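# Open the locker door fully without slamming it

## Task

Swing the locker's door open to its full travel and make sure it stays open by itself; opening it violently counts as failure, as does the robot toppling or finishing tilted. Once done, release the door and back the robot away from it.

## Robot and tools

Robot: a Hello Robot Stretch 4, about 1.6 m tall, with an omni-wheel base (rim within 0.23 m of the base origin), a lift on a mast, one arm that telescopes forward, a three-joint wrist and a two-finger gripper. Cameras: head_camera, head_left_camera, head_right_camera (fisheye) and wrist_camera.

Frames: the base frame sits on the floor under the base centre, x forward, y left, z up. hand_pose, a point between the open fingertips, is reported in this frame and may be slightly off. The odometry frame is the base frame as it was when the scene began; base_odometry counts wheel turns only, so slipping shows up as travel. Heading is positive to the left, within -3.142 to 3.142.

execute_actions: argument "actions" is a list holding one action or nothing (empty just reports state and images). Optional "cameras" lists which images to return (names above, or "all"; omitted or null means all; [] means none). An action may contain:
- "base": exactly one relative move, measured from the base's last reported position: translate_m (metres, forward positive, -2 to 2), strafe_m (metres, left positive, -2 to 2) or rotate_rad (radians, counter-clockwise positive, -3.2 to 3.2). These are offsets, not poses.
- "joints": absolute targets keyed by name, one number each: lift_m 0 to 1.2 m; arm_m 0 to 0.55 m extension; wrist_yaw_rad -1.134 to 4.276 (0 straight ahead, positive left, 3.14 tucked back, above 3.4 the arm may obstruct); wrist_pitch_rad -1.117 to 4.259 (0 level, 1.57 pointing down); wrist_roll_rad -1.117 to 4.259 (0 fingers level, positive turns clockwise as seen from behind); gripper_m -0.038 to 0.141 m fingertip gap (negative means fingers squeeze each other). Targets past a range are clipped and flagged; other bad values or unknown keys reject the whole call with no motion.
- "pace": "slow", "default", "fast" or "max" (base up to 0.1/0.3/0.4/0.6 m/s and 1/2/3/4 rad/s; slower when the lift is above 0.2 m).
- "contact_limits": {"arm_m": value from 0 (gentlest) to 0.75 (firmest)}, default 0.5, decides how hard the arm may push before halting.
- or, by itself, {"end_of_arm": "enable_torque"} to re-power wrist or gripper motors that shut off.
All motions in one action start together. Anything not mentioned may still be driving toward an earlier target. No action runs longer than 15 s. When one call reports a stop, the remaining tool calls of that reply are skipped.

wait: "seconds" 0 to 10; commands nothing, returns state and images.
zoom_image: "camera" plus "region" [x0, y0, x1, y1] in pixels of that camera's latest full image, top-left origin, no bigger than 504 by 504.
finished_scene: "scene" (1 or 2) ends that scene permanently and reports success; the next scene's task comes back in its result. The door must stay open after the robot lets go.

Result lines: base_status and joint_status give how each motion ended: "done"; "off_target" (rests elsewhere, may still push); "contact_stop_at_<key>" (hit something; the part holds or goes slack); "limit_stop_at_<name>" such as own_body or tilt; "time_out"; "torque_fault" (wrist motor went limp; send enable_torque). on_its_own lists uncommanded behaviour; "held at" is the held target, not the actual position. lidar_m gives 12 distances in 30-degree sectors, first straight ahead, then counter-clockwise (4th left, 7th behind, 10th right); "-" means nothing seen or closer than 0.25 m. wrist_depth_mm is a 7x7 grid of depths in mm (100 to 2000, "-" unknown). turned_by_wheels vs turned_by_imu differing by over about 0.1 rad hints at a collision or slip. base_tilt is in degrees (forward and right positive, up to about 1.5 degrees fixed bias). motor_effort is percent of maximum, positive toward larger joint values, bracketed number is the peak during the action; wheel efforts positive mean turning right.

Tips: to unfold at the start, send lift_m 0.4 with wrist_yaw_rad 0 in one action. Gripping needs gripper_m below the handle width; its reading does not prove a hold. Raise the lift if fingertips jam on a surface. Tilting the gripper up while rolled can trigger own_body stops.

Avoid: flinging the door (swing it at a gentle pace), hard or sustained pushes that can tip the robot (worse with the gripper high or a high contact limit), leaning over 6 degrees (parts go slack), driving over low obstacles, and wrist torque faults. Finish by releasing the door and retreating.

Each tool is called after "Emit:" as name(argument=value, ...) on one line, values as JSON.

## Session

Emit:
execute_actions(actions=[])

Scene clock: 0.00 s.
base_odometry: x=+0.000 y=+0.000 heading=+0.000 (m, m, rad; odometry frame)
turned_by_wheels: +0.000 (rad since the last result)
turned_by_imu: +0.000 (rad since the last result)
base_tilt: forward=+0.9 right=+0.9 (deg)
lidar_m: 1.12 1.38 1.25 1.29 1.56 2.80 2.82 2.73 2.15 2.47 1.24 1.11
base_status: not commanded
joint_positions: lift_m=+0.152 arm_m=+0.000 wrist_yaw_rad=+3.121 wrist_pitch_rad=+0.021 wrist_roll_rad=-0.017 gripper_m=+0.057
joint_status: not commanded
motor_effort: lift_m=+18 arm_m=+0 wrist_yaw_rad=+1 wrist_pitch_rad=-5 wrist_roll_rad=+2 gripper_m=-3 wheel_0=+0 wheel_1=-1 wheel_2=+0 (%)
hand_pose: x=-0.1155 y=+0.0932 z=+0.3243 quat_wxyz=(+0.010, -0.011, -0.008, +1.000) (m; base frame)
wrist_depth_mm: - 139 - - - - - / - 139 - - - - - / - 128 224 - - - - / 105 140 - - - - - / 138 - - - 1863 1661 1499 / 1255 1336 214 1138 217 976 917 / 854 842 831 - 759 676 676
pictures: head_camera, head_left_camera, head_right_camera, wrist_camera
camera_calibration (this result's frames):
wrist_camera: T_world_to_cam=[[0.0635192, 0.993316, -0.0963825, -0.0522276], [0.0459807, -0.0993878, -0.993986, 0.386051], [-0.996921, 0.0587054, -0.0519864, 0.131554], [0, 0, 0, 1]] pos_world=[0.116715, 0.0825243, 0.385534]
Images, in order (width x height): head_camera 420x560, head_left_camera 420x672, head_right_camera 420x672, wrist_camera 616x392.

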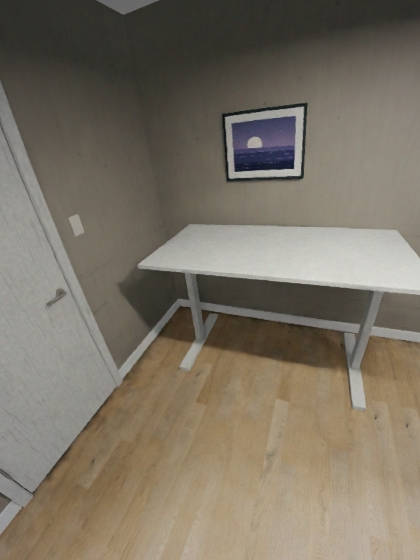

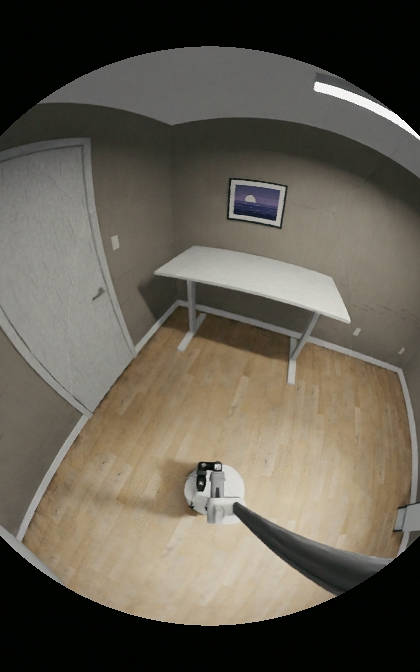

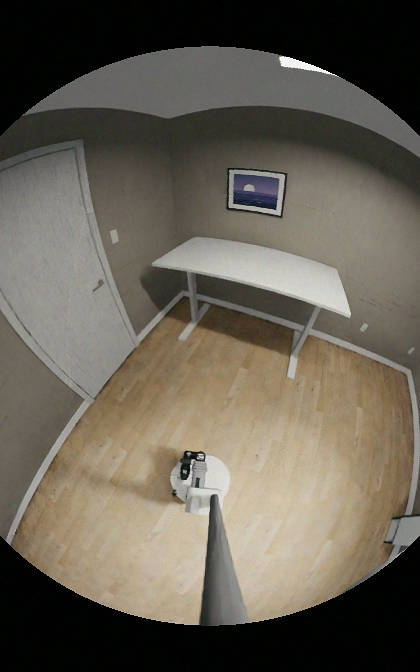

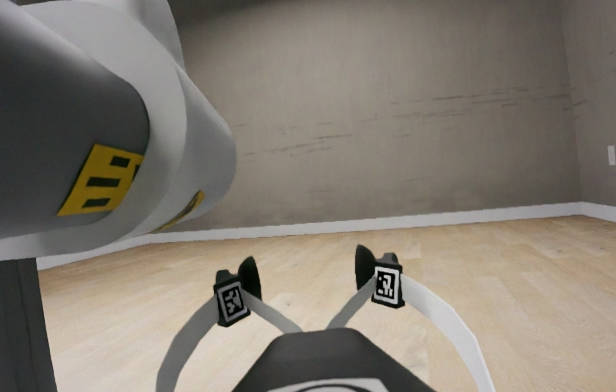

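Emit:
zoom_image(camera="head_right_camera", region=[340, 470, 420, 590])

Emit:
zoom_image(camera="head_left_camera", region=[340, 460, 420, 580])

Region (340, 470, 420, 590) of head_right_camera's 420x672 image, scaled by 4.200, with more detail than that image has.

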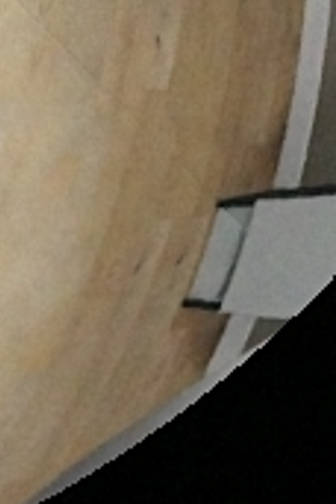

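Region (340, 460, 420, 580) of head_left_camera's 420x672 image, scaled by 4.200, with more detail than that image has.

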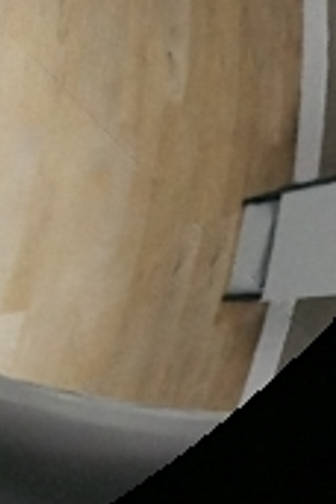

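Emit:
execute_actions(actions=[{"base": {"rotate_rad": -2.03}, "joints": {"lift_m": 0.198}, "pace": "max"}], cameras=["head_camera", "head_left_camera"])

Scene clock: 31.43 s.
base_odometry: x=+0.000 y=+0.000 heading=-2.030 (m, m, rad; odometry frame)
turned_by_wheels: -2.030 (rad since the last result)
turned_by_imu: -2.023 (rad since the last result)
base_tilt: forward=+0.9 right=+0.9 (deg)
lidar_m: 2.13 2.49 1.20 1.12 1.14 1.35 1.26 1.29 1.63 2.82 2.86 2.62
base_status: done
joint_positions: lift_m=+0.198 arm_m=+0.000 wrist_yaw_rad=+3.121 wrist_pitch_rad=+0.021 wrist_roll_rad=-0.017 gripper_m=+0.057
joint_status: all done
motor_effort: lift_m=+20(24) arm_m=+0(1) wrist_yaw_rad=+1(2) wrist_pitch_rad=-5(6) wrist_roll_rad=+0(2) gripper_m=-3(3) wheel_0=+0(7) wheel_1=-1(14) wheel_2=-1(9) (%)
hand_pose: x=-0.1155 y=+0.0933 z=+0.3699 quat_wxyz=(+0.010, -0.011, -0.008, +1.000) (m; base frame)
wrist_depth_mm: - 139 1430 1430 1537 1618 1661 / - 139 1397 1464 1499 1618 1708 / - 129 224 1464 1464 1618 1708 / 105 139 1366 1430 1537 1618 1661 / 139 1366 1366 1430 1537 1576 1708 / 1308 1308 216 1281 216 1078 1025 / 960 946 931 - 854 759 759
pictures: head_camera, head_left_camera
Images, in order (width x height): head_camera 420x560, head_left_camera 420x672.

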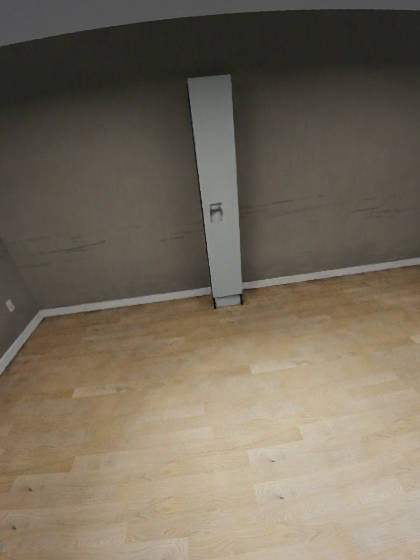

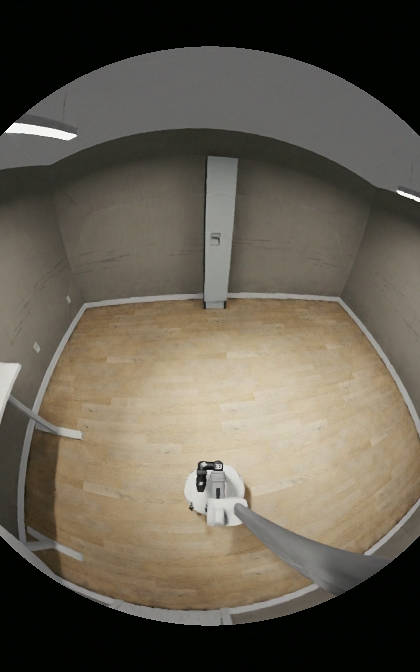

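Emit:
zoom_image(camera="head_camera", region=[180, 180, 270, 320])

Region (180, 180, 270, 320) of head_camera's 420x560 image, scaled by 3.600, with more detail than that image has; it fills the left 324 columns of this view, and the rest is white.

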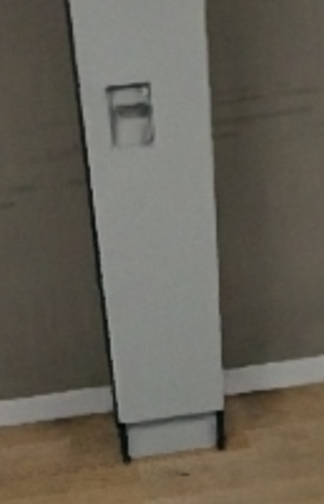

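Emit:
execute_actions(actions=[{"base": {"translate_m": 1.35}, "joints": {"lift_m": 0.85, "wrist_yaw_rad": 0.28, "wrist_roll_rad": 1.57, "gripper_m": 0.04, "arm_m": 0.18}, "pace": "max"}], cameras=["head_camera", "wrist_camera"])

Scene clock: 97.43 s.
base_odometry: x=-0.598 y=-1.210 heading=-2.030 (m, m, rad; odometry frame)
turned_by_wheels: +0.000 (rad since the last result)
turned_by_imu: -0.004 (rad since the last result)
base_tilt: forward=+0.9 right=+0.8 (deg)
lidar_m: 0.77 1.11 1.40 2.06 1.55 1.64 2.65 2.68 2.89 2.66 1.79 1.17
base_status: done
joint_positions: lift_m=+0.850 arm_m=+0.179 wrist_yaw_rad=+0.280 wrist_pitch_rad=+0.021 wrist_roll_rad=+1.570 gripper_m=+0.040
joint_status: all done
motor_effort: lift_m=+20(23) arm_m=+6(8) wrist_yaw_rad=+1(10) wrist_pitch_rad=-5(7) wrist_roll_rad=+1(7) gripper_m=-4(6) wheel_0=-2(8) wheel_1=-1(3) wheel_2=-1(14) (%)
hand_pose: x=+0.6512 y=-0.0043 z=+1.0219 quat_wxyz=(+0.702, +0.699, +0.106, +0.091) (m; base frame)
wrist_depth_mm: 627 627 647 654 661 668 676 / 634 353 353 357 364 366 373 / 351 357 362 364 373 375 382 / 362 368 370 377 384 387 392 / 373 379 379 415 392 399 407 / 379 387 387 394 402 410 768 / 392 399 759 - 778 788 798
pictures: head_camera, wrist_camera
camera_calibration (this result's frames):
wrist_camera: T_world_to_cam=[[-0.0910515, 0.0910039, -0.991679, 1.07487], [-0.298158, 0.947644, 0.114338, 0.130503], [0.950164, 0.306088, -0.0591509, -0.321692], [0, 0, 0, 1]] pos_world=[0.442439, -0.123021, 1.03197]
Images, in order (width x height): head_camera 420x560, wrist_camera 616x392.

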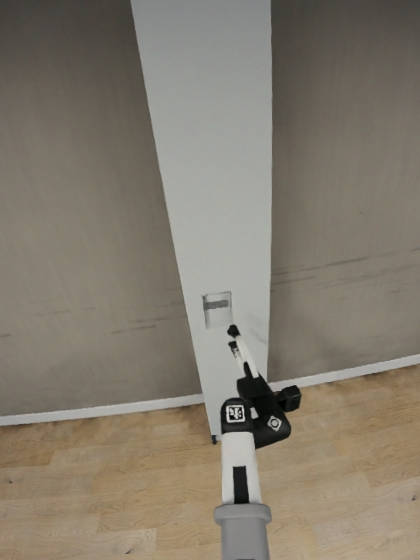

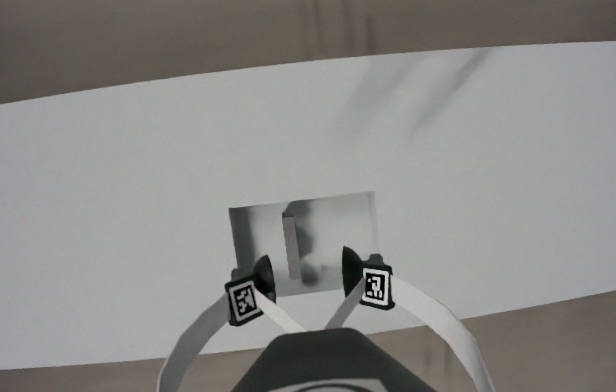

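Emit:
zoom_image(camera="wrist_camera", region=[200, 170, 420, 350])

Emit:
zoom_image(camera="head_camera", region=[170, 270, 310, 450])

Region (200, 170, 420, 350) of wrist_camera's 616x392 image, scaled by 2.291; it fills the top 412 rows of this view, and the rest is white.

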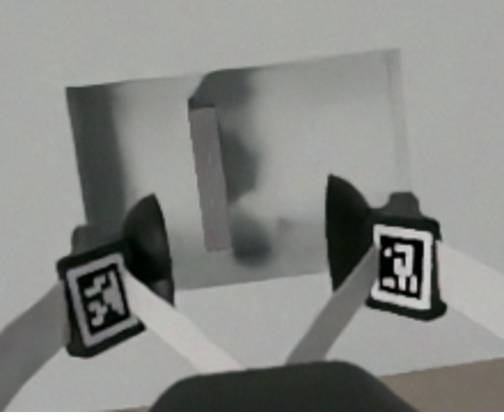

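Region (170, 270, 310, 450) of head_camera's 420x560 image, scaled by 2.800, with more detail than that image has.

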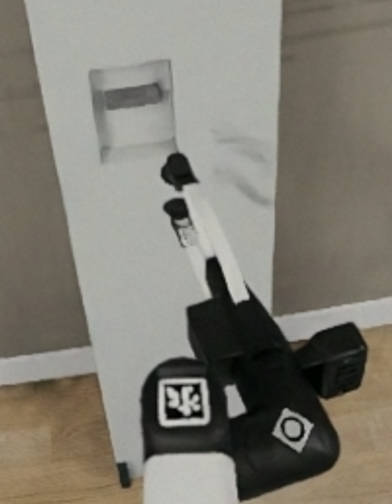

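Emit:
execute_actions(actions=[{"base": {"strafe_m": 0.045}, "joints": {"lift_m": 0.86, "arm_m": 0.295}, "pace": "fast", "contact_limits": {"arm_m": 0.2}}], cameras=["wrist_camera"])

Scene clock: 143.63 s.
base_odometry: x=-0.558 y=-1.230 heading=-2.030 (m, m, rad; odometry frame)
turned_by_wheels: +0.000 (rad since the last result)
turned_by_imu: -0.002 (rad since the last result)
base_tilt: forward=+1.0 right=+0.7 (deg)
lidar_m: 0.76 1.09 1.42 2.02 1.49 1.61 2.66 2.69 2.94 2.70 1.78 1.17
base_status: done
joint_positions: lift_m=+0.860 arm_m=+0.294 wrist_yaw_rad=+0.280 wrist_pitch_rad=+0.021 wrist_roll_rad=+1.570 gripper_m=+0.040
joint_status: all done
motor_effort: lift_m=+21(22) arm_m=+6(6) wrist_yaw_rad=+0(0) wrist_pitch_rad=-6(6) wrist_roll_rad=+1(2) gripper_m=-3(3) wheel_0=+0(10) wheel_1=-2(5) wheel_2=+0(1) (%)
contact_limits: arm_m 0.2
hand_pose: x=+0.7662 y=-0.0043 z=+1.0318 quat_wxyz=(+0.702, +0.699, +0.106, +0.091) (m; base frame)
wrist_depth_mm: 227 230 233 236 239 242 245 / 233 236 238 241 245 248 250 / 238 241 245 249 252 254 258 / 244 248 251 287 289 260 264 / 251 255 260 293 294 268 272 / 259 262 260 272 271 278 281 / 266 267 272 - 279 285 661
pictures: wrist_camera
camera_calibration (this result's frames):
wrist_camera: T_world_to_cam=[[-0.0911363, 0.0910025, -0.991672, 1.09519], [-0.298168, 0.947637, 0.114364, 0.163615], [0.950153, 0.306108, -0.0592301, -0.430218], [0, 0, 0, 1]] pos_world=[0.557369, -0.123019, 1.04188]
Images, in order (width x height): wrist_camera 616x392.

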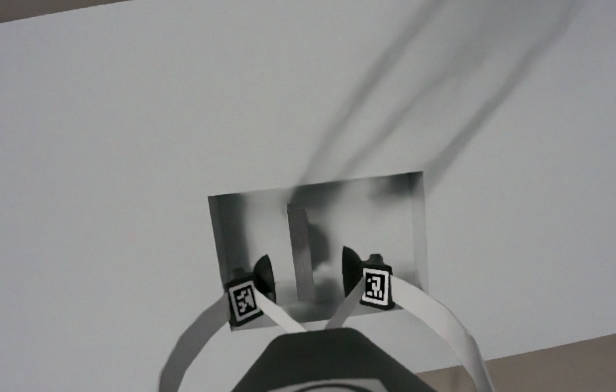

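Emit:
zoom_image(camera="wrist_camera", region=[190, 160, 440, 350])

Region (190, 160, 440, 350) of wrist_camera's 616x392 image, scaled by 2.016; it fills the top 383 rows of this view, and the rest is white.

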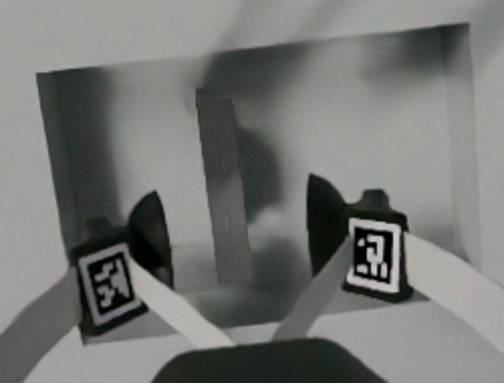

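Emit:
execute_actions(actions=[{"joints": {"arm_m": 0.337, "gripper_m": 0.028}, "contact_limits": {"arm_m": 0.15}}], cameras=["wrist_camera"])

Scene clock: 161.57 s.
base_odometry: x=-0.558 y=-1.230 heading=-2.030 (m, m, rad; odometry frame)
turned_by_wheels: +0.000 (rad since the last result)
turned_by_imu: -0.001 (rad since the last result)
base_tilt: forward=+0.9 right=+0.7 (deg)
lidar_m: 0.77 1.10 1.41 2.02 1.50 1.61 2.63 2.68 2.92 2.72 1.79 1.19
base_status: not commanded
joint_positions: lift_m=+0.860 arm_m=+0.336 wrist_yaw_rad=+0.280 wrist_pitch_rad=+0.021 wrist_roll_rad=+1.570 gripper_m=+0.028
joint_status: all done
motor_effort: lift_m=+21(21) arm_m=+6(7) wrist_yaw_rad=+0(1) wrist_pitch_rad=-6(4) wrist_roll_rad=+1(1) gripper_m=-4(3) wheel_0=+0(0) wheel_1=-2(2) wheel_2=+0(0) (%)
contact_limits: arm_m 0.15
hand_pose: x=+0.8082 y=-0.0043 z=+1.0318 quat_wxyz=(+0.702, +0.699, +0.106, +0.091) (m; base frame)
wrist_depth_mm: 190 191 194 197 199 202 - / 194 196 199 201 204 207 208 / 198 201 204 207 210 212 213 / 204 206 210 213 246 218 221 / 210 212 246 246 253 225 227 / 215 218 216 223 200 231 235 / 221 223 229 - 235 237 241
pictures: wrist_camera
camera_calibration (this result's frames):
wrist_camera: T_world_to_cam=[[-0.091122, 0.091017, -0.991672, 1.09901], [-0.298019, 0.947684, 0.114364, 0.176061], [0.950201, 0.305958, -0.05923, -0.470146], [0, 0, 0, 1]] pos_world=[0.599347, -0.123034, 1.04188]
Images, in order (width x height): wrist_camera 616x392.

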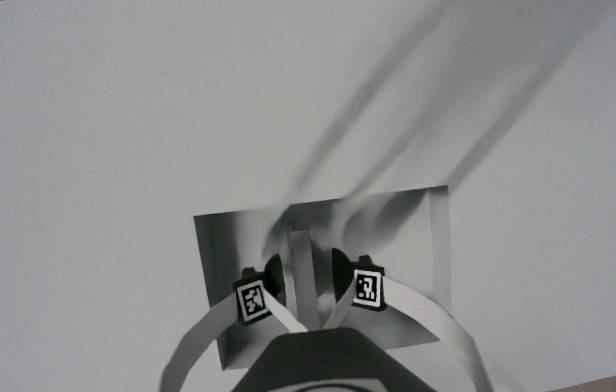

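Emit:
execute_actions(actions=[{"joints": {"arm_m": 0.341, "gripper_m": -0.015, "lift_m": 0.868}, "contact_limits": {"arm_m": 0.15}}], cameras=["wrist_camera"])

Emit:
execute_actions(actions=[{"joints": {"lift_m": 0.895}}], cameras=["wrist_camera"])

Scene clock: 175.33 s.
base_odometry: x=-0.558 y=-1.230 heading=-2.030 (m, m, rad; odometry frame)
turned_by_wheels: +0.000 (rad since the last result)
turned_by_imu: -0.001 (rad since the last result)
base_tilt: forward=+0.9 right=+0.9 (deg)
lidar_m: 0.77 1.10 1.42 2.01 1.50 1.61 2.65 2.68 2.92 2.71 1.77 1.19
base_status: not commanded
joint_positions: lift_m=+0.868 arm_m=+0.341 wrist_yaw_rad=+0.282 wrist_pitch_rad=+0.026 wrist_roll_rad=+1.570 gripper_m=-0.014
joint_status: all done
motor_effort: lift_m=+22(22) arm_m=+0(6) wrist_yaw_rad=-7(7) wrist_pitch_rad=-20(19) wrist_roll_rad=-2(1) gripper_m=-21(19) wheel_0=+0(0) wheel_1=-2(2) wheel_2=+5(5) (%)
contact_limits: arm_m 0.15
hand_pose: x=+0.8131 y=-0.0036 z=+1.0384 quat_wxyz=(+0.702, +0.698, +0.109, +0.091) (m; base frame)
wrist_depth_mm: 182 184 188 191 193 196 - / 186 190 192 195 198 201 202 / 191 195 197 200 203 206 208 / 197 199 202 205 242 213 214 / 201 204 239 242 247 220 221 / 208 211 209 213 192 225 227 / 213 214 220 - 229 231 235
pictures: wrist_camera
camera_calibration (this result's frames):
wrist_camera: T_world_to_cam=[[-0.0958534, 0.0894809, -0.991365, 1.10948], [-0.299865, 0.947088, 0.114478, 0.177465], [0.949154, 0.308249, -0.0639494, -0.468952], [0, 0, 0, 1]] pos_world=[0.604671, -0.122797, 1.04959]
Images, in order (width x height): wrist_camera 616x392.

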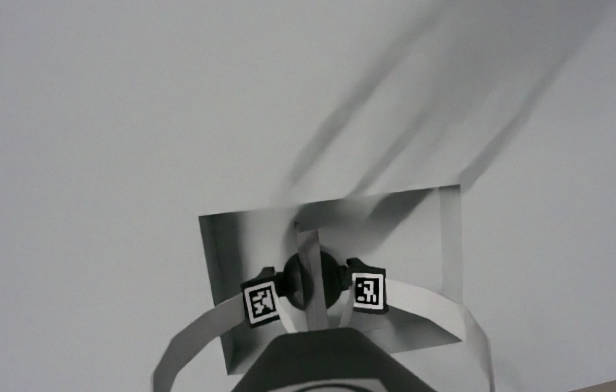

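Scene clock: 176.23 s.
base_odometry: x=-0.558 y=-1.230 heading=-2.030 (m, m, rad; odometry frame)
turned_by_wheels: +0.000 (rad since the last result)
turned_by_imu: -0.001 (rad since the last result)
base_tilt: forward=+0.8 right=+0.9 (deg)
lidar_m: 0.75 1.12 1.42 2.02 1.49 1.59 2.63 2.70 2.92 2.71 1.77 1.19
base_status: not commanded
joint_positions: lift_m=+0.894 arm_m=+0.341 wrist_yaw_rad=+0.281 wrist_pitch_rad=+0.033 wrist_roll_rad=+1.570 gripper_m=-0.014
joint_status: all done
on_its_own: wrist_pitch_rad is at rest, and its effort (-38) is outside its rest range (-23 to +23)
motor_effort: lift_m=+26(27) arm_m=+0(0) wrist_yaw_rad=-4(7) wrist_pitch_rad=-38(53) wrist_roll_rad=+1(1) gripper_m=-16(22) wheel_0=+0(0) wheel_1=-1(2) wheel_2=-1(5) (%)
hand_pose: x=+0.8131 y=-0.0039 z=+1.0630 quat_wxyz=(+0.702, +0.698, +0.111, +0.088) (m; base frame)
wrist_depth_mm: 181 185 189 192 195 198 - / 186 189 191 196 199 202 206 / 190 193 196 200 204 207 210 / 194 198 201 205 241 215 216 / 198 202 206 239 246 228 221 / 204 208 207 208 189 225 227 / 207 211 215 - 227 231 234
pictures: wrist_camera
camera_calibration (this result's frames):
wrist_camera: T_world_to_cam=[[-0.10253, 0.0876242, -0.990863, 1.13879], [-0.298081, 0.947631, 0.114645, 0.173325], [0.949018, 0.307112, -0.0710414, -0.459588], [0, 0, 0, 1]] pos_world=[0.604582, -0.122889, 1.07586]
Images, in order (width x height): wrist_camera 616x392.

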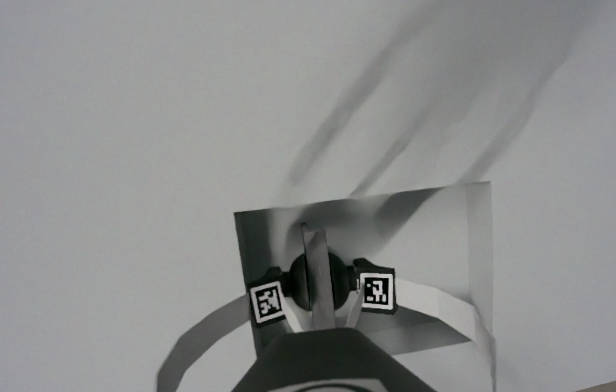

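Emit:
execute_actions(actions=[{"base": {"strafe_m": -0.02}, "joints": {"arm_m": 0.261}, "contact_limits": {"arm_m": 0.3}}], cameras=["wrist_camera"])

Scene clock: 214.10 s.
base_odometry: x=-0.576 y=-1.221 heading=-2.031 (m, m, rad; odometry frame)
turned_by_wheels: -0.001 (rad since the last result)
turned_by_imu: -0.003 (rad since the last result)
base_tilt: forward=+0.8 right=+0.8 (deg)
lidar_m: 0.65 1.10 1.41 2.04 1.52 1.62 2.65 2.68 2.93 2.68 1.78 1.17
base_status: done
joint_positions: lift_m=+0.894 arm_m=+0.262 wrist_yaw_rad=+0.271 wrist_pitch_rad=+0.033 wrist_roll_rad=+1.569 gripper_m=-0.014
joint_status: all done
on_its_own: wrist_yaw_rad is at rest, and its effort (+26) is outside its rest range (-13 to +13); wrist_pitch_rad is at rest, and its effort (-39) is outside its rest range (-23 to +23)
motor_effort: lift_m=+25(26) arm_m=-7(9) wrist_yaw_rad=+26(39) wrist_pitch_rad=-39(40) wrist_roll_rad=+0(1) gripper_m=-16(19) wheel_0=-5(9) wheel_1=-3(6) wheel_2=-3(6) (%)
contact_limits: arm_m 0.3
hand_pose: x=+0.7344 y=-0.0069 z=+1.0630 quat_wxyz=(+0.703, +0.698, +0.107, +0.084) (m; base frame)
wrist_depth_mm: 544 554 559 271 273 274 274 / 253 254 254 255 255 258 259 / 238 238 239 240 240 241 242 / 224 226 228 233 249 233 230 / 213 213 217 224 248 229 217 / 202 204 202 205 188 211 206 / 193 195 193 - 224 196 -
pictures: wrist_camera
camera_calibration (this result's frames):
wrist_camera: T_world_to_cam=[[-0.101494, 0.0883523, -0.990905, 1.13029], [-0.288592, 0.950603, 0.114318, 0.146115], [0.952057, 0.29757, -0.0709828, -0.386299], [0, 0, 0, 1]] pos_world=[0.524664, -0.123811, 1.07589]
Images, in order (width x height): wrist_camera 616x392.

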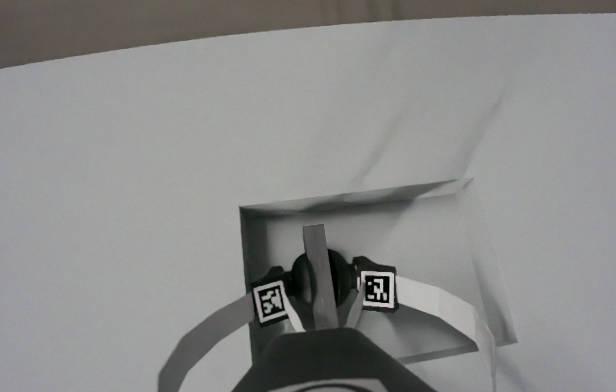

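Emit:
execute_actions(actions=[{"base": {"strafe_m": -0.084}, "joints": {"arm_m": 0.2, "lift_m": 0.864}, "contact_limits": {"arm_m": 0.3}}], cameras=["wrist_camera", "head_camera"])

Scene clock: 226.90 s.
base_odometry: x=-0.651 y=-1.184 heading=-2.030 (m, m, rad; odometry frame)
turned_by_wheels: +0.001 (rad since the last result)
turned_by_imu: -0.001 (rad since the last result)
base_tilt: forward=+0.8 right=+0.9 (deg)
lidar_m: 0.54 1.11 1.41 2.13 1.57 1.75 2.64 2.69 2.83 2.61 1.80 1.18
base_status: done
joint_positions: lift_m=+0.864 arm_m=+0.200 wrist_yaw_rad=+0.289 wrist_pitch_rad=+0.022 wrist_roll_rad=+1.570 gripper_m=-0.015
joint_status: all done
on_its_own: wrist_yaw_rad is at rest, and its effort (-26) is outside its rest range (-13 to +13)
motor_effort: lift_m=+14(23) arm_m=-2(10) wrist_yaw_rad=-26(35) wrist_pitch_rad=-8(39) wrist_roll_rad=-1(2) gripper_m=-13(20) wheel_0=+9(8) wheel_1=+5(12) wheel_2=+0(3) (%)
contact_limits: arm_m 0.3
hand_pose: x=+0.6726 y=-0.0016 z=+1.0361 quat_wxyz=(+0.701, +0.698, +0.110, +0.094) (m; base frame)
wrist_depth_mm: 609 609 627 634 647 647 661 / 621 627 640 647 661 661 668 / 634 332 319 310 304 296 293 / 278 273 267 262 264 253 248 / 236 235 249 258 259 223 215 / 206 204 190 202 190 193 189 / 186 181 205 - 177 169 -
pictures: head_camera, wrist_camera
camera_calibration (this result's frames):
wrist_camera: T_world_to_cam=[[-0.0929992, 0.090156, -0.991576, 1.09186], [-0.306545, 0.944924, 0.114665, 0.137959], [0.947302, 0.314627, -0.0602403, -0.338863], [0, 0, 0, 1]] pos_world=[0.464838, -0.122183, 1.04643]
Images, in order (width x height): head_camera 420x560, wrist_camera 616x392.

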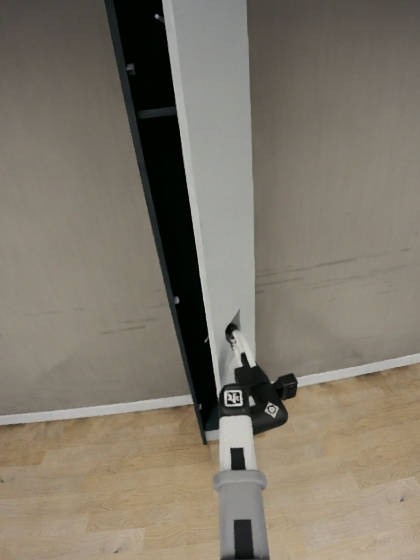

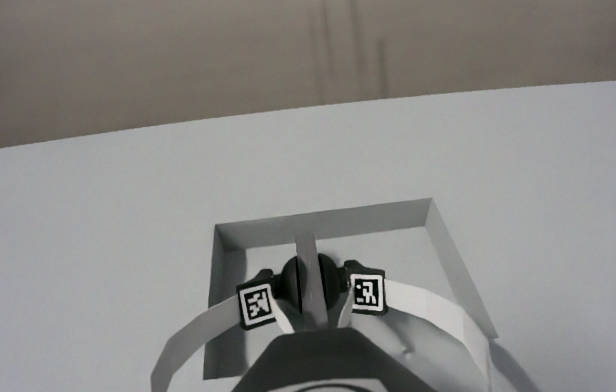

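Emit:
execute_actions(actions=[{"joints": {"gripper_m": 0.04, "arm_m": 0.02}, "contact_limits": {"arm_m": 0.3}}], cameras=["wrist_camera", "head_camera"])

Scene clock: 316.70 s.
base_odometry: x=-0.651 y=-1.184 heading=-2.031 (m, m, rad; odometry frame)
turned_by_wheels: -0.001 (rad since the last result)
turned_by_imu: -0.037 (rad since the last result)
base_tilt: forward=+0.7 right=+0.8 (deg)
lidar_m: 0.51 0.79 1.39 2.12 1.56 1.66 2.64 2.66 2.88 2.60 1.87 1.20
base_status: not commanded
joint_positions: lift_m=+0.864 arm_m=+0.133 wrist_yaw_rad=+0.277 wrist_pitch_rad=+0.022 wrist_roll_rad=+1.570 gripper_m=+0.040
joint_status: arm_m contact_stop (moved -0.067 of -0.180); the others done
on_its_own: arm_m is slack since a contact_stop (your +0.020 is given up)
motor_effort: lift_m=+16(16) arm_m=+0(24) wrist_yaw_rad=+10(33) wrist_pitch_rad=-7(17) wrist_roll_rad=+0(3) gripper_m=-5(18) wheel_0=-3(13) wheel_1=-1(12) wheel_2=+2(7) (%)
contact_limits: arm_m 0.3
hand_pose: x=+0.6054 y=-0.0052 z=+1.0360 quat_wxyz=(+0.702, +0.699, +0.105, +0.090) (m; base frame)
wrist_depth_mm: 699 699 699 715 723 732 750 / 699 699 715 723 723 741 741 / 707 723 723 410 394 379 368 / 353 342 329 322 320 300 294 / 282 274 281 298 290 247 241 / 233 229 211 216 198 209 205 / 203 199 193 - 189 182 -
pictures: head_camera, wrist_camera
camera_calibration (this result's frames):
wrist_camera: T_world_to_cam=[[-0.0914609, 0.0910015, -0.991642, 1.08498], [-0.295237, 0.948565, 0.114279, 0.114387], [0.951036, 0.303221, -0.0598896, -0.276829], [0, 0, 0, 1]] pos_world=[0.396279, -0.123297, 1.04626]
Images, in order (width x height): head_camera 420x560, wrist_camera 616x392.

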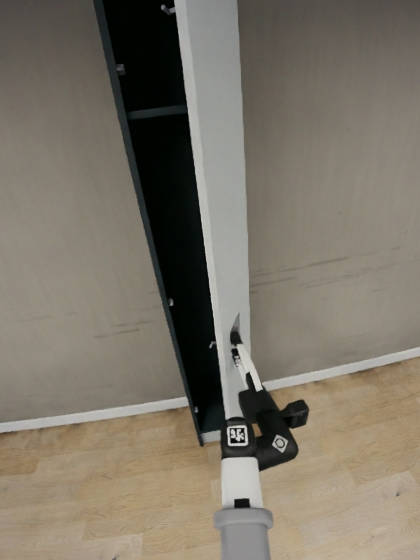

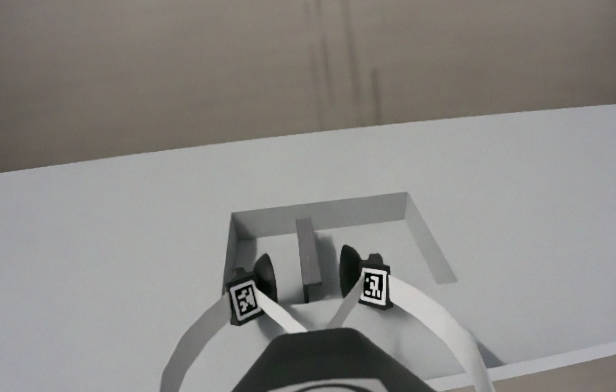

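Emit:
execute_actions(actions=[{"joints": {"wrist_yaw_rad": 0.0, "arm_m": 0.01}, "contact_limits": {"arm_m": 0.3}}], cameras=["wrist_camera", "head_camera"])

Scene clock: 337.07 s.
base_odometry: x=-0.651 y=-1.184 heading=-2.031 (m, m, rad; odometry frame)
turned_by_wheels: +0.000 (rad since the last result)
turned_by_imu: -0.002 (rad since the last result)
base_tilt: forward=+0.9 right=+0.7 (deg)
lidar_m: 0.53 0.80 1.36 2.11 1.58 1.66 2.63 2.67 2.88 2.61 1.89 1.20
base_status: not commanded
joint_positions: lift_m=+0.864 arm_m=+0.011 wrist_yaw_rad=+0.000 wrist_pitch_rad=+0.021 wrist_roll_rad=+1.570 gripper_m=+0.040
joint_status: all done
motor_effort: lift_m=+16(16) arm_m=-6(6) wrist_yaw_rad=+1(4) wrist_pitch_rad=-6(6) wrist_roll_rad=+1(0) gripper_m=-3(5) wheel_0=-1(3) wheel_1=-1(1) wheel_2=+0(2) (%)
contact_limits: arm_m 0.3
hand_pose: x=+0.4704 y=-0.0874 z=+1.0362 quat_wxyz=(+0.707, +0.707, +0.008, -0.008) (m; base frame)
wrist_depth_mm: 991 991 976 991 991 991 1008 / 946 946 960 976 960 960 960 / 931 917 946 931 931 946 960 / 904 917 931 904 917 946 931 / 891 866 559 535 512 480 455 / 449 436 377 430 349 370 362 / 364 351 334 - 324 310 445
pictures: head_camera, wrist_camera
camera_calibration (this result's frames):
wrist_camera: T_world_to_cam=[[-0.0625651, 0.112641, -0.991664, 1.06858], [-0.0244251, 0.99314, 0.11435, 0.0289758], [0.997742, 0.0313758, -0.0593847, -0.169737], [0, 0, 0, 1]] pos_world=[0.236917, -0.143818, 1.04628]
Images, in order (width x height): head_camera 420x560, wrist_camera 616x392.

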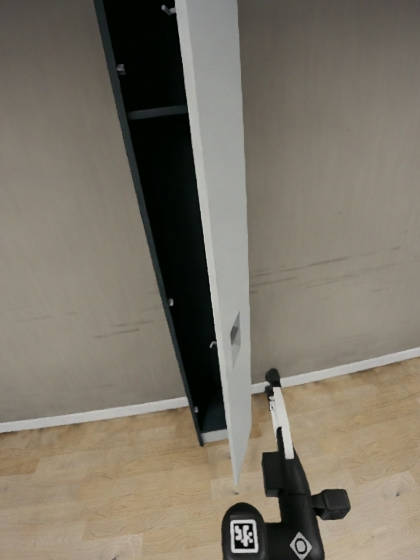

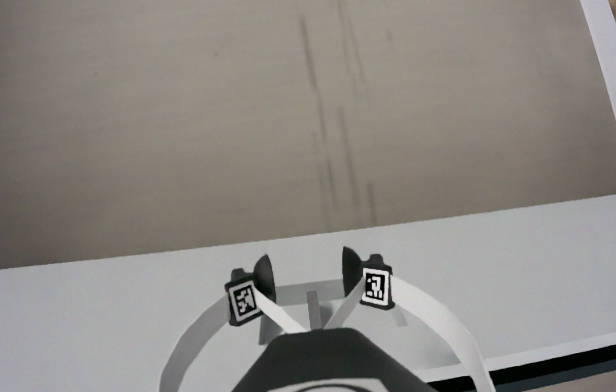

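Emit:
execute_actions(actions=[{"base": {"strafe_m": 0.17}, "joints": {"gripper_m": 0.0, "lift_m": 0.68}, "pace": "fast"}], cameras=["wrist_camera", "head_camera"])

Scene clock: 351.67 s.
base_odometry: x=-0.499 y=-1.260 heading=-2.031 (m, m, rad; odometry frame)
turned_by_wheels: +0.000 (rad since the last result)
turned_by_imu: -0.001 (rad since the last result)
base_tilt: forward=+0.8 right=+0.7 (deg)
lidar_m: 0.55 1.07 1.32 1.95 1.45 1.48 2.65 2.69 3.07 2.79 1.84 0.52
base_status: done
joint_positions: lift_m=+0.680 arm_m=+0.011 wrist_yaw_rad=+0.000 wrist_pitch_rad=+0.021 wrist_roll_rad=+1.570 gripper_m=+0.000
joint_status: all done
motor_effort: lift_m=+14(17) arm_m=-6(6) wrist_yaw_rad=+0(1) wrist_pitch_rad=-6(7) wrist_roll_rad=+1(1) gripper_m=-6(7) wheel_0=+0(9) wheel_1=+0(5) wheel_2=+0(0) (%)
hand_pose: x=+0.4704 y=-0.0874 z=+0.8524 quat_wxyz=(+0.707, +0.707, +0.008, -0.007) (m; base frame)
wrist_depth_mm: 946 931 946 960 960 960 946 / 931 931 931 917 931 960 946 / 891 891 569 496 439 399 370 / 364 329 329 329 854 878 866 / 842 842 842 842 854 866 854 / 820 820 554 193 187 854 854 / 820 831 820 - 842 842 842
pictures: head_camera, wrist_camera
camera_calibration (this result's frames):
wrist_camera: T_world_to_cam=[[-0.0625233, 0.112632, -0.991668, 0.886336], [-0.0245738, 0.993137, 0.114348, 0.0500182], [0.997741, 0.0315185, -0.0593264, -0.180685], [0, 0, 0, 1]] pos_world=[0.236923, -0.14381, 0.862512]
Images, in order (width x height): head_camera 420x560, wrist_camera 616x392.

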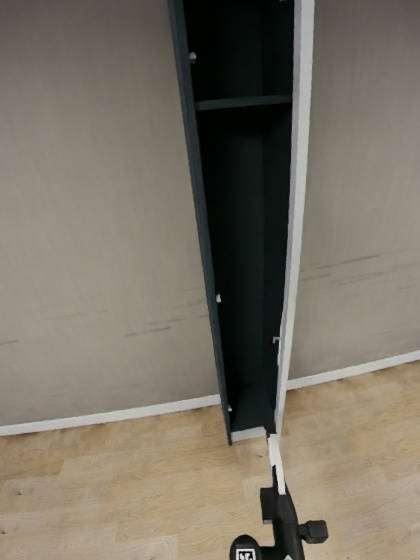

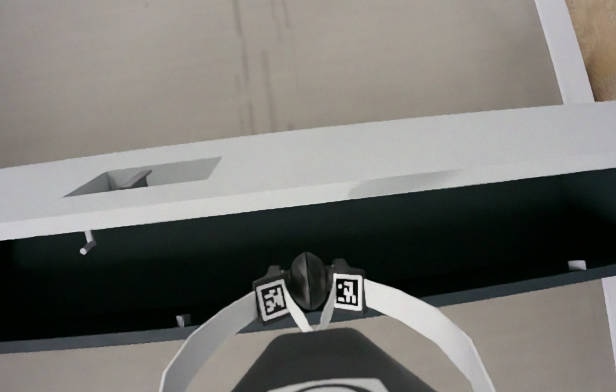

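Emit:
execute_actions(actions=[{"joints": {"arm_m": 0.125}, "pace": "fast", "contact_limits": {"arm_m": 0.2}}], cameras=["wrist_camera"])

Scene clock: 363.90 s.
base_odometry: x=-0.499 y=-1.260 heading=-2.031 (m, m, rad; odometry frame)
turned_by_wheels: +0.000 (rad since the last result)
turned_by_imu: -0.002 (rad since the last result)
base_tilt: forward=+0.9 right=+0.9 (deg)
lidar_m: 0.55 1.08 1.36 1.95 1.47 1.44 2.64 2.71 3.06 2.78 1.82 0.54
base_status: not commanded
joint_positions: lift_m=+0.680 arm_m=+0.124 wrist_yaw_rad=+0.000 wrist_pitch_rad=+0.021 wrist_roll_rad=+1.570 gripper_m=+0.000
joint_status: all done
motor_effort: lift_m=+14(13) arm_m=+6(6) wrist_yaw_rad=-1(1) wrist_pitch_rad=-5(6) wrist_roll_rad=+2(0) gripper_m=-6(4) wheel_0=+0(0) wheel_1=+0(0) wheel_2=+0(0) (%)
contact_limits: arm_m 0.2
hand_pose: x=+0.5833 y=-0.0874 z=+0.8524 quat_wxyz=(+0.707, +0.707, +0.008, -0.007) (m; base frame)
wrist_depth_mm: 820 842 842 842 842 854 842 / 820 809 820 809 831 831 831 / 788 424 345 297 263 239 224 / 214 197 191 193 194 750 768 / 715 732 723 732 741 741 750 / 715 723 707 194 187 525 535 / 504 466 439 - 723 723 750
pictures: wrist_camera
camera_calibration (this result's frames):
wrist_camera: T_world_to_cam=[[-0.0624237, 0.112687, -0.991668, 0.893367], [-0.0246933, 0.993127, 0.114407, 0.0527752], [0.997744, 0.0316292, -0.0592121, -0.293362], [0, 0, 0, 1]] pos_world=[0.349771, -0.143804, 0.862515]
Images, in order (width x height): wrist_camera 616x392.

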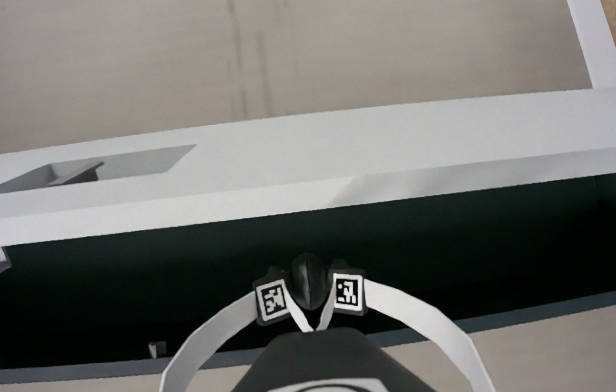

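Emit:
execute_actions(actions=[{"base": {"strafe_m": -0.18}, "pace": "slow"}], cameras=["wrist_camera", "head_camera"])

Scene clock: 372.20 s.
base_odometry: x=-0.660 y=-1.180 heading=-2.031 (m, m, rad; odometry frame)
turned_by_wheels: +0.000 (rad since the last result)
turned_by_imu: -0.002 (rad since the last result)
base_tilt: forward=+0.8 right=+0.9 (deg)
lidar_m: 0.55 0.81 1.38 2.11 1.56 1.70 2.63 2.66 2.86 2.60 1.88 0.55
base_status: done
joint_positions: lift_m=+0.680 arm_m=+0.124 wrist_yaw_rad=+0.000 wrist_pitch_rad=+0.021 wrist_roll_rad=+1.570 gripper_m=+0.000
joint_status: not commanded
motor_effort: lift_m=+13(13) arm_m=+6(6) wrist_yaw_rad=+0(20) wrist_pitch_rad=-4(5) wrist_roll_rad=+1(2) gripper_m=-5(5) wheel_0=+1(14) wheel_1=+0(6) wheel_2=+0(0) (%)
hand_pose: x=+0.5833 y=-0.0873 z=+0.8525 quat_wxyz=(+0.707, +0.707, +0.008, -0.007) (m; base frame)
wrist_depth_mm: 866 854 866 866 878 878 866 / 842 842 854 854 854 866 866 / 809 820 820 820 831 831 831 / 798 185 187 188 190 217 224 / 213 216 220 221 449 759 778 / 723 732 741 193 187 750 759 / 723 723 723 - 741 707 715
pictures: head_camera, wrist_camera
camera_calibration (this result's frames):
wrist_camera: T_world_to_cam=[[-0.0623069, 0.112681, -0.991676, 0.893339], [-0.0248052, 0.993125, 0.114404, 0.0528108], [0.997749, 0.0317269, -0.0590834, -0.293475], [0, 0, 0, 1]] pos_world=[0.349786, -0.143799, 0.862522]
Images, in order (width x height): head_camera 420x560, wrist_camera 616x392.

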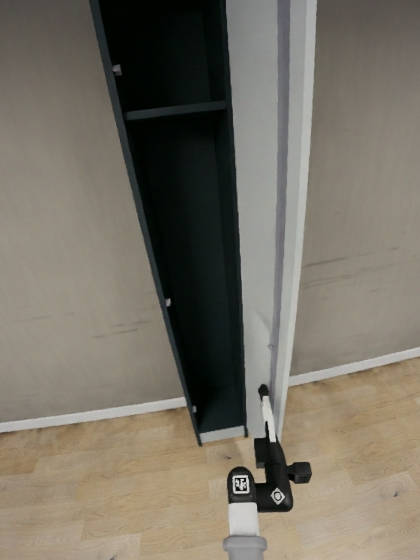

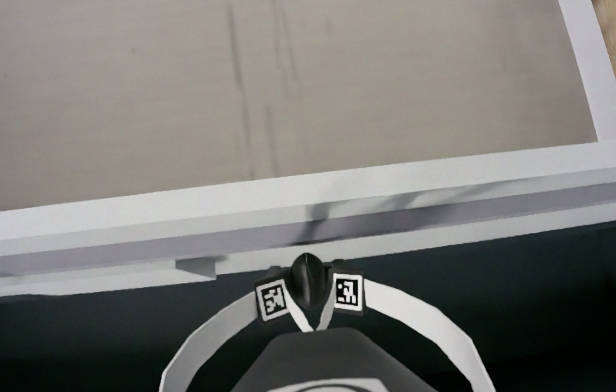

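Emit:
execute_actions(actions=[{"base": {"strafe_m": -0.045}, "joints": {"arm_m": 0.195}, "pace": "slow", "contact_limits": {"arm_m": 0.15}}], cameras=["wrist_camera", "head_camera"])

Scene clock: 384.43 s.
base_odometry: x=-0.700 y=-1.160 heading=-2.031 (m, m, rad; odometry frame)
turned_by_wheels: +0.000 (rad since the last result)
turned_by_imu: -0.002 (rad since the last result)
base_tilt: forward=+0.8 right=+0.8 (deg)
lidar_m: 0.56 0.82 1.40 2.17 1.63 1.78 2.63 2.65 2.82 2.55 1.89 0.59
base_status: done
joint_positions: lift_m=+0.680 arm_m=+0.194 wrist_yaw_rad=+0.000 wrist_pitch_rad=+0.021 wrist_roll_rad=+1.570 gripper_m=+0.000
joint_status: all done
motor_effort: lift_m=+14(13) arm_m=+6(7) wrist_yaw_rad=+1(5) wrist_pitch_rad=-5(5) wrist_roll_rad=+0(2) gripper_m=-6(5) wheel_0=+1(6) wheel_1=-1(9) wheel_2=+0(0) (%)
contact_limits: arm_m 0.15
hand_pose: x=+0.6532 y=-0.0874 z=+0.8525 quat_wxyz=(+0.707, +0.707, +0.008, -0.007) (m; base frame)
wrist_depth_mm: 788 788 788 778 798 809 809 / 768 768 778 778 778 158 798 / 150 150 151 153 160 167 173 / 164 172 175 178 181 190 227 / 183 190 236 230 270 300 330 / 247 260 272 193 187 683 691 / 654 668 661 - 676 676 683
pictures: head_camera, wrist_camera
camera_calibration (this result's frames):
wrist_camera: T_world_to_cam=[[-0.0623185, 0.112685, -0.991675, 0.897702], [-0.0247354, 0.993126, 0.114405, 0.0545203], [0.99775, 0.031659, -0.0591028, -0.363268], [0, 0, 0, 1]] pos_world=[0.419743, -0.143803, 0.862521]
Images, in order (width x height): head_camera 420x560, wrist_camera 616x392.

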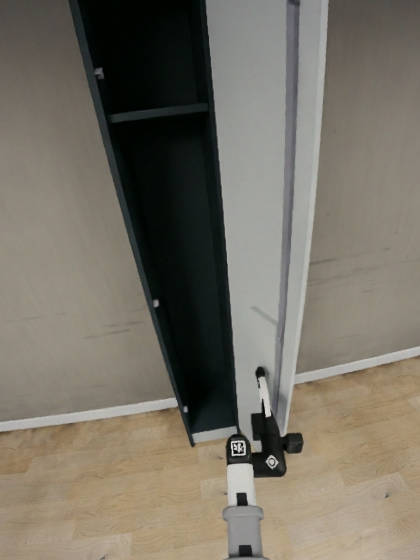

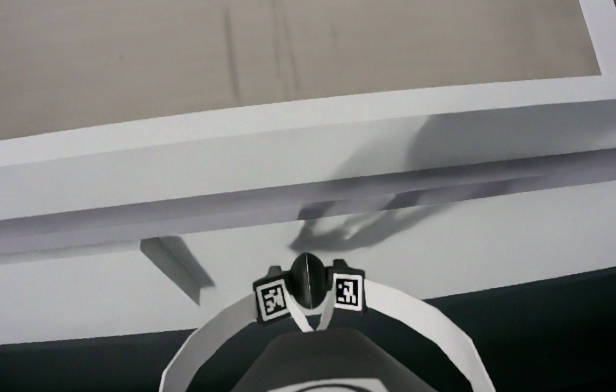

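Emit:
execute_actions(actions=[{"base": {"strafe_m": -0.05}, "joints": {"arm_m": 0.285}, "pace": "slow", "contact_limits": {"arm_m": 0.12}}], cameras=["wrist_camera", "head_camera"])

Scene clock: 398.57 s.
base_odometry: x=-0.745 y=-1.137 heading=-2.031 (m, m, rad; odometry frame)
turned_by_wheels: +0.000 (rad since the last result)
turned_by_imu: -0.002 (rad since the last result)
base_tilt: forward=+0.8 right=+0.8 (deg)
lidar_m: 0.70 0.82 1.40 2.22 1.65 1.82 2.63 2.66 2.76 2.50 1.88 0.69
base_status: done
joint_positions: lift_m=+0.680 arm_m=+0.284 wrist_yaw_rad=+0.000 wrist_pitch_rad=+0.021 wrist_roll_rad=+1.570 gripper_m=+0.000
joint_status: all done
motor_effort: lift_m=+13(13) arm_m=+6(9) wrist_yaw_rad=+1(4) wrist_pitch_rad=-6(6) wrist_roll_rad=-2(1) gripper_m=-4(5) wheel_0=+1(10) wheel_1=-1(3) wheel_2=-1(1) (%)
contact_limits: arm_m 0.12
hand_pose: x=+0.7432 y=-0.0875 z=+0.8525 quat_wxyz=(+0.707, +0.707, +0.007, -0.007) (m; base frame)
wrist_depth_mm: 699 715 183 186 188 191 - / 183 187 190 193 195 196 200 / 187 189 206 210 213 218 221 / 191 198 219 224 229 234 239 / 207 212 236 236 248 255 260 / 224 229 248 193 187 277 286 / 265 271 272 - 291 303 324
pictures: head_camera, wrist_camera
camera_calibration (this result's frames):
wrist_camera: T_world_to_cam=[[-0.0622942, 0.112706, -0.991674, 0.903299], [-0.0243974, 0.993135, 0.114405, 0.0565926], [0.99776, 0.031321, -0.0591168, -0.453064], [0, 0, 0, 1]] pos_world=[0.5097, -0.143821, 0.86252]
Images, in order (width x height): head_camera 420x560, wrist_camera 616x392.

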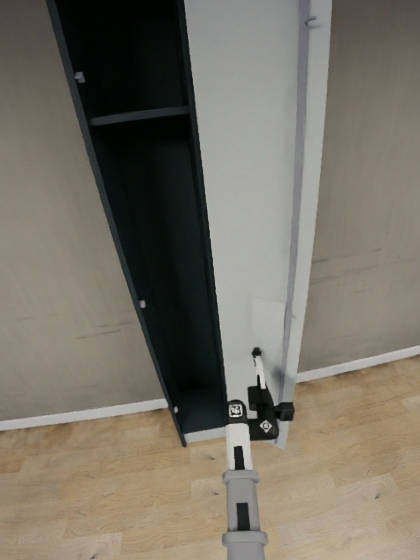

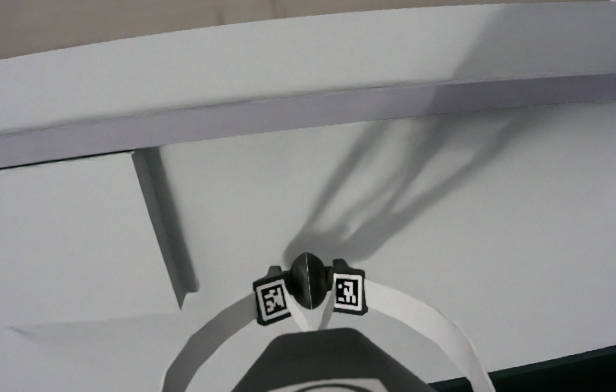

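Emit:
execute_actions(actions=[{"base": {"strafe_m": -0.035}, "joints": {"arm_m": 0.36}, "pace": "slow", "contact_limits": {"arm_m": 0.1}}], cameras=["wrist_camera", "head_camera"])

Scene clock: 411.37 s.
base_odometry: x=-0.776 y=-1.122 heading=-2.031 (m, m, rad; odometry frame)
turned_by_wheels: +0.000 (rad since the last result)
turned_by_imu: -0.002 (rad since the last result)
base_tilt: forward=+0.9 right=+0.8 (deg)
lidar_m: 0.79 0.84 1.42 2.23 1.67 1.87 2.62 2.66 2.72 2.47 1.90 0.86
base_status: done
joint_positions: lift_m=+0.680 arm_m=+0.359 wrist_yaw_rad=+0.000 wrist_pitch_rad=+0.021 wrist_roll_rad=+1.570 gripper_m=+0.000
joint_status: all done
motor_effort: lift_m=+13(13) arm_m=+6(9) wrist_yaw_rad=+1(9) wrist_pitch_rad=-5(5) wrist_roll_rad=+1(2) gripper_m=-5(5) wheel_0=+2(8) wheel_1=-3(10) wheel_2=+0(0) (%)
contact_limits: arm_m 0.1
hand_pose: x=+0.8182 y=-0.0874 z=+0.8525 quat_wxyz=(+0.707, +0.707, +0.008, -0.007) (m; base frame)
wrist_depth_mm: 627 627 634 634 634 640 634 / 609 615 248 250 252 253 255 / 242 243 243 245 247 251 254 / 223 224 245 247 247 249 251 / 221 223 241 243 245 246 250 / 219 220 239 193 187 245 245 / 233 236 237 - 241 242 243
pictures: head_camera, wrist_camera
camera_calibration (this result's frames):
wrist_camera: T_world_to_cam=[[-0.0623255, 0.112687, -0.991674, 0.907988], [-0.0247008, 0.993127, 0.114405, 0.0585833], [0.99775, 0.0316255, -0.0591137, -0.527893], [0, 0, 0, 1]] pos_world=[0.584743, -0.143804, 0.86252]
Images, in order (width x height): head_camera 420x560, wrist_camera 616x392.

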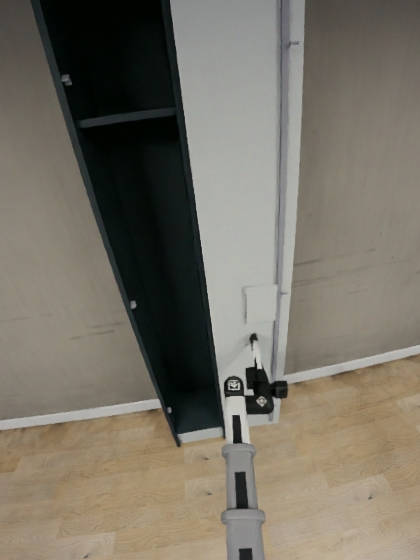

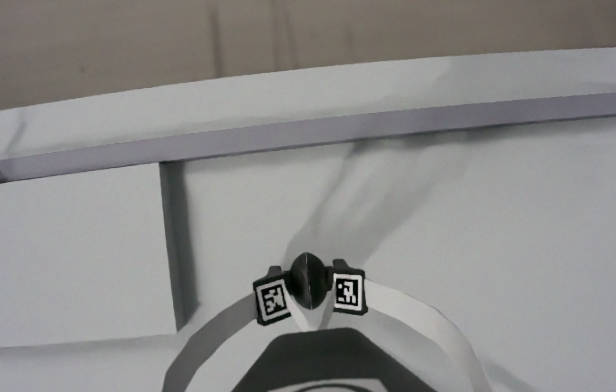

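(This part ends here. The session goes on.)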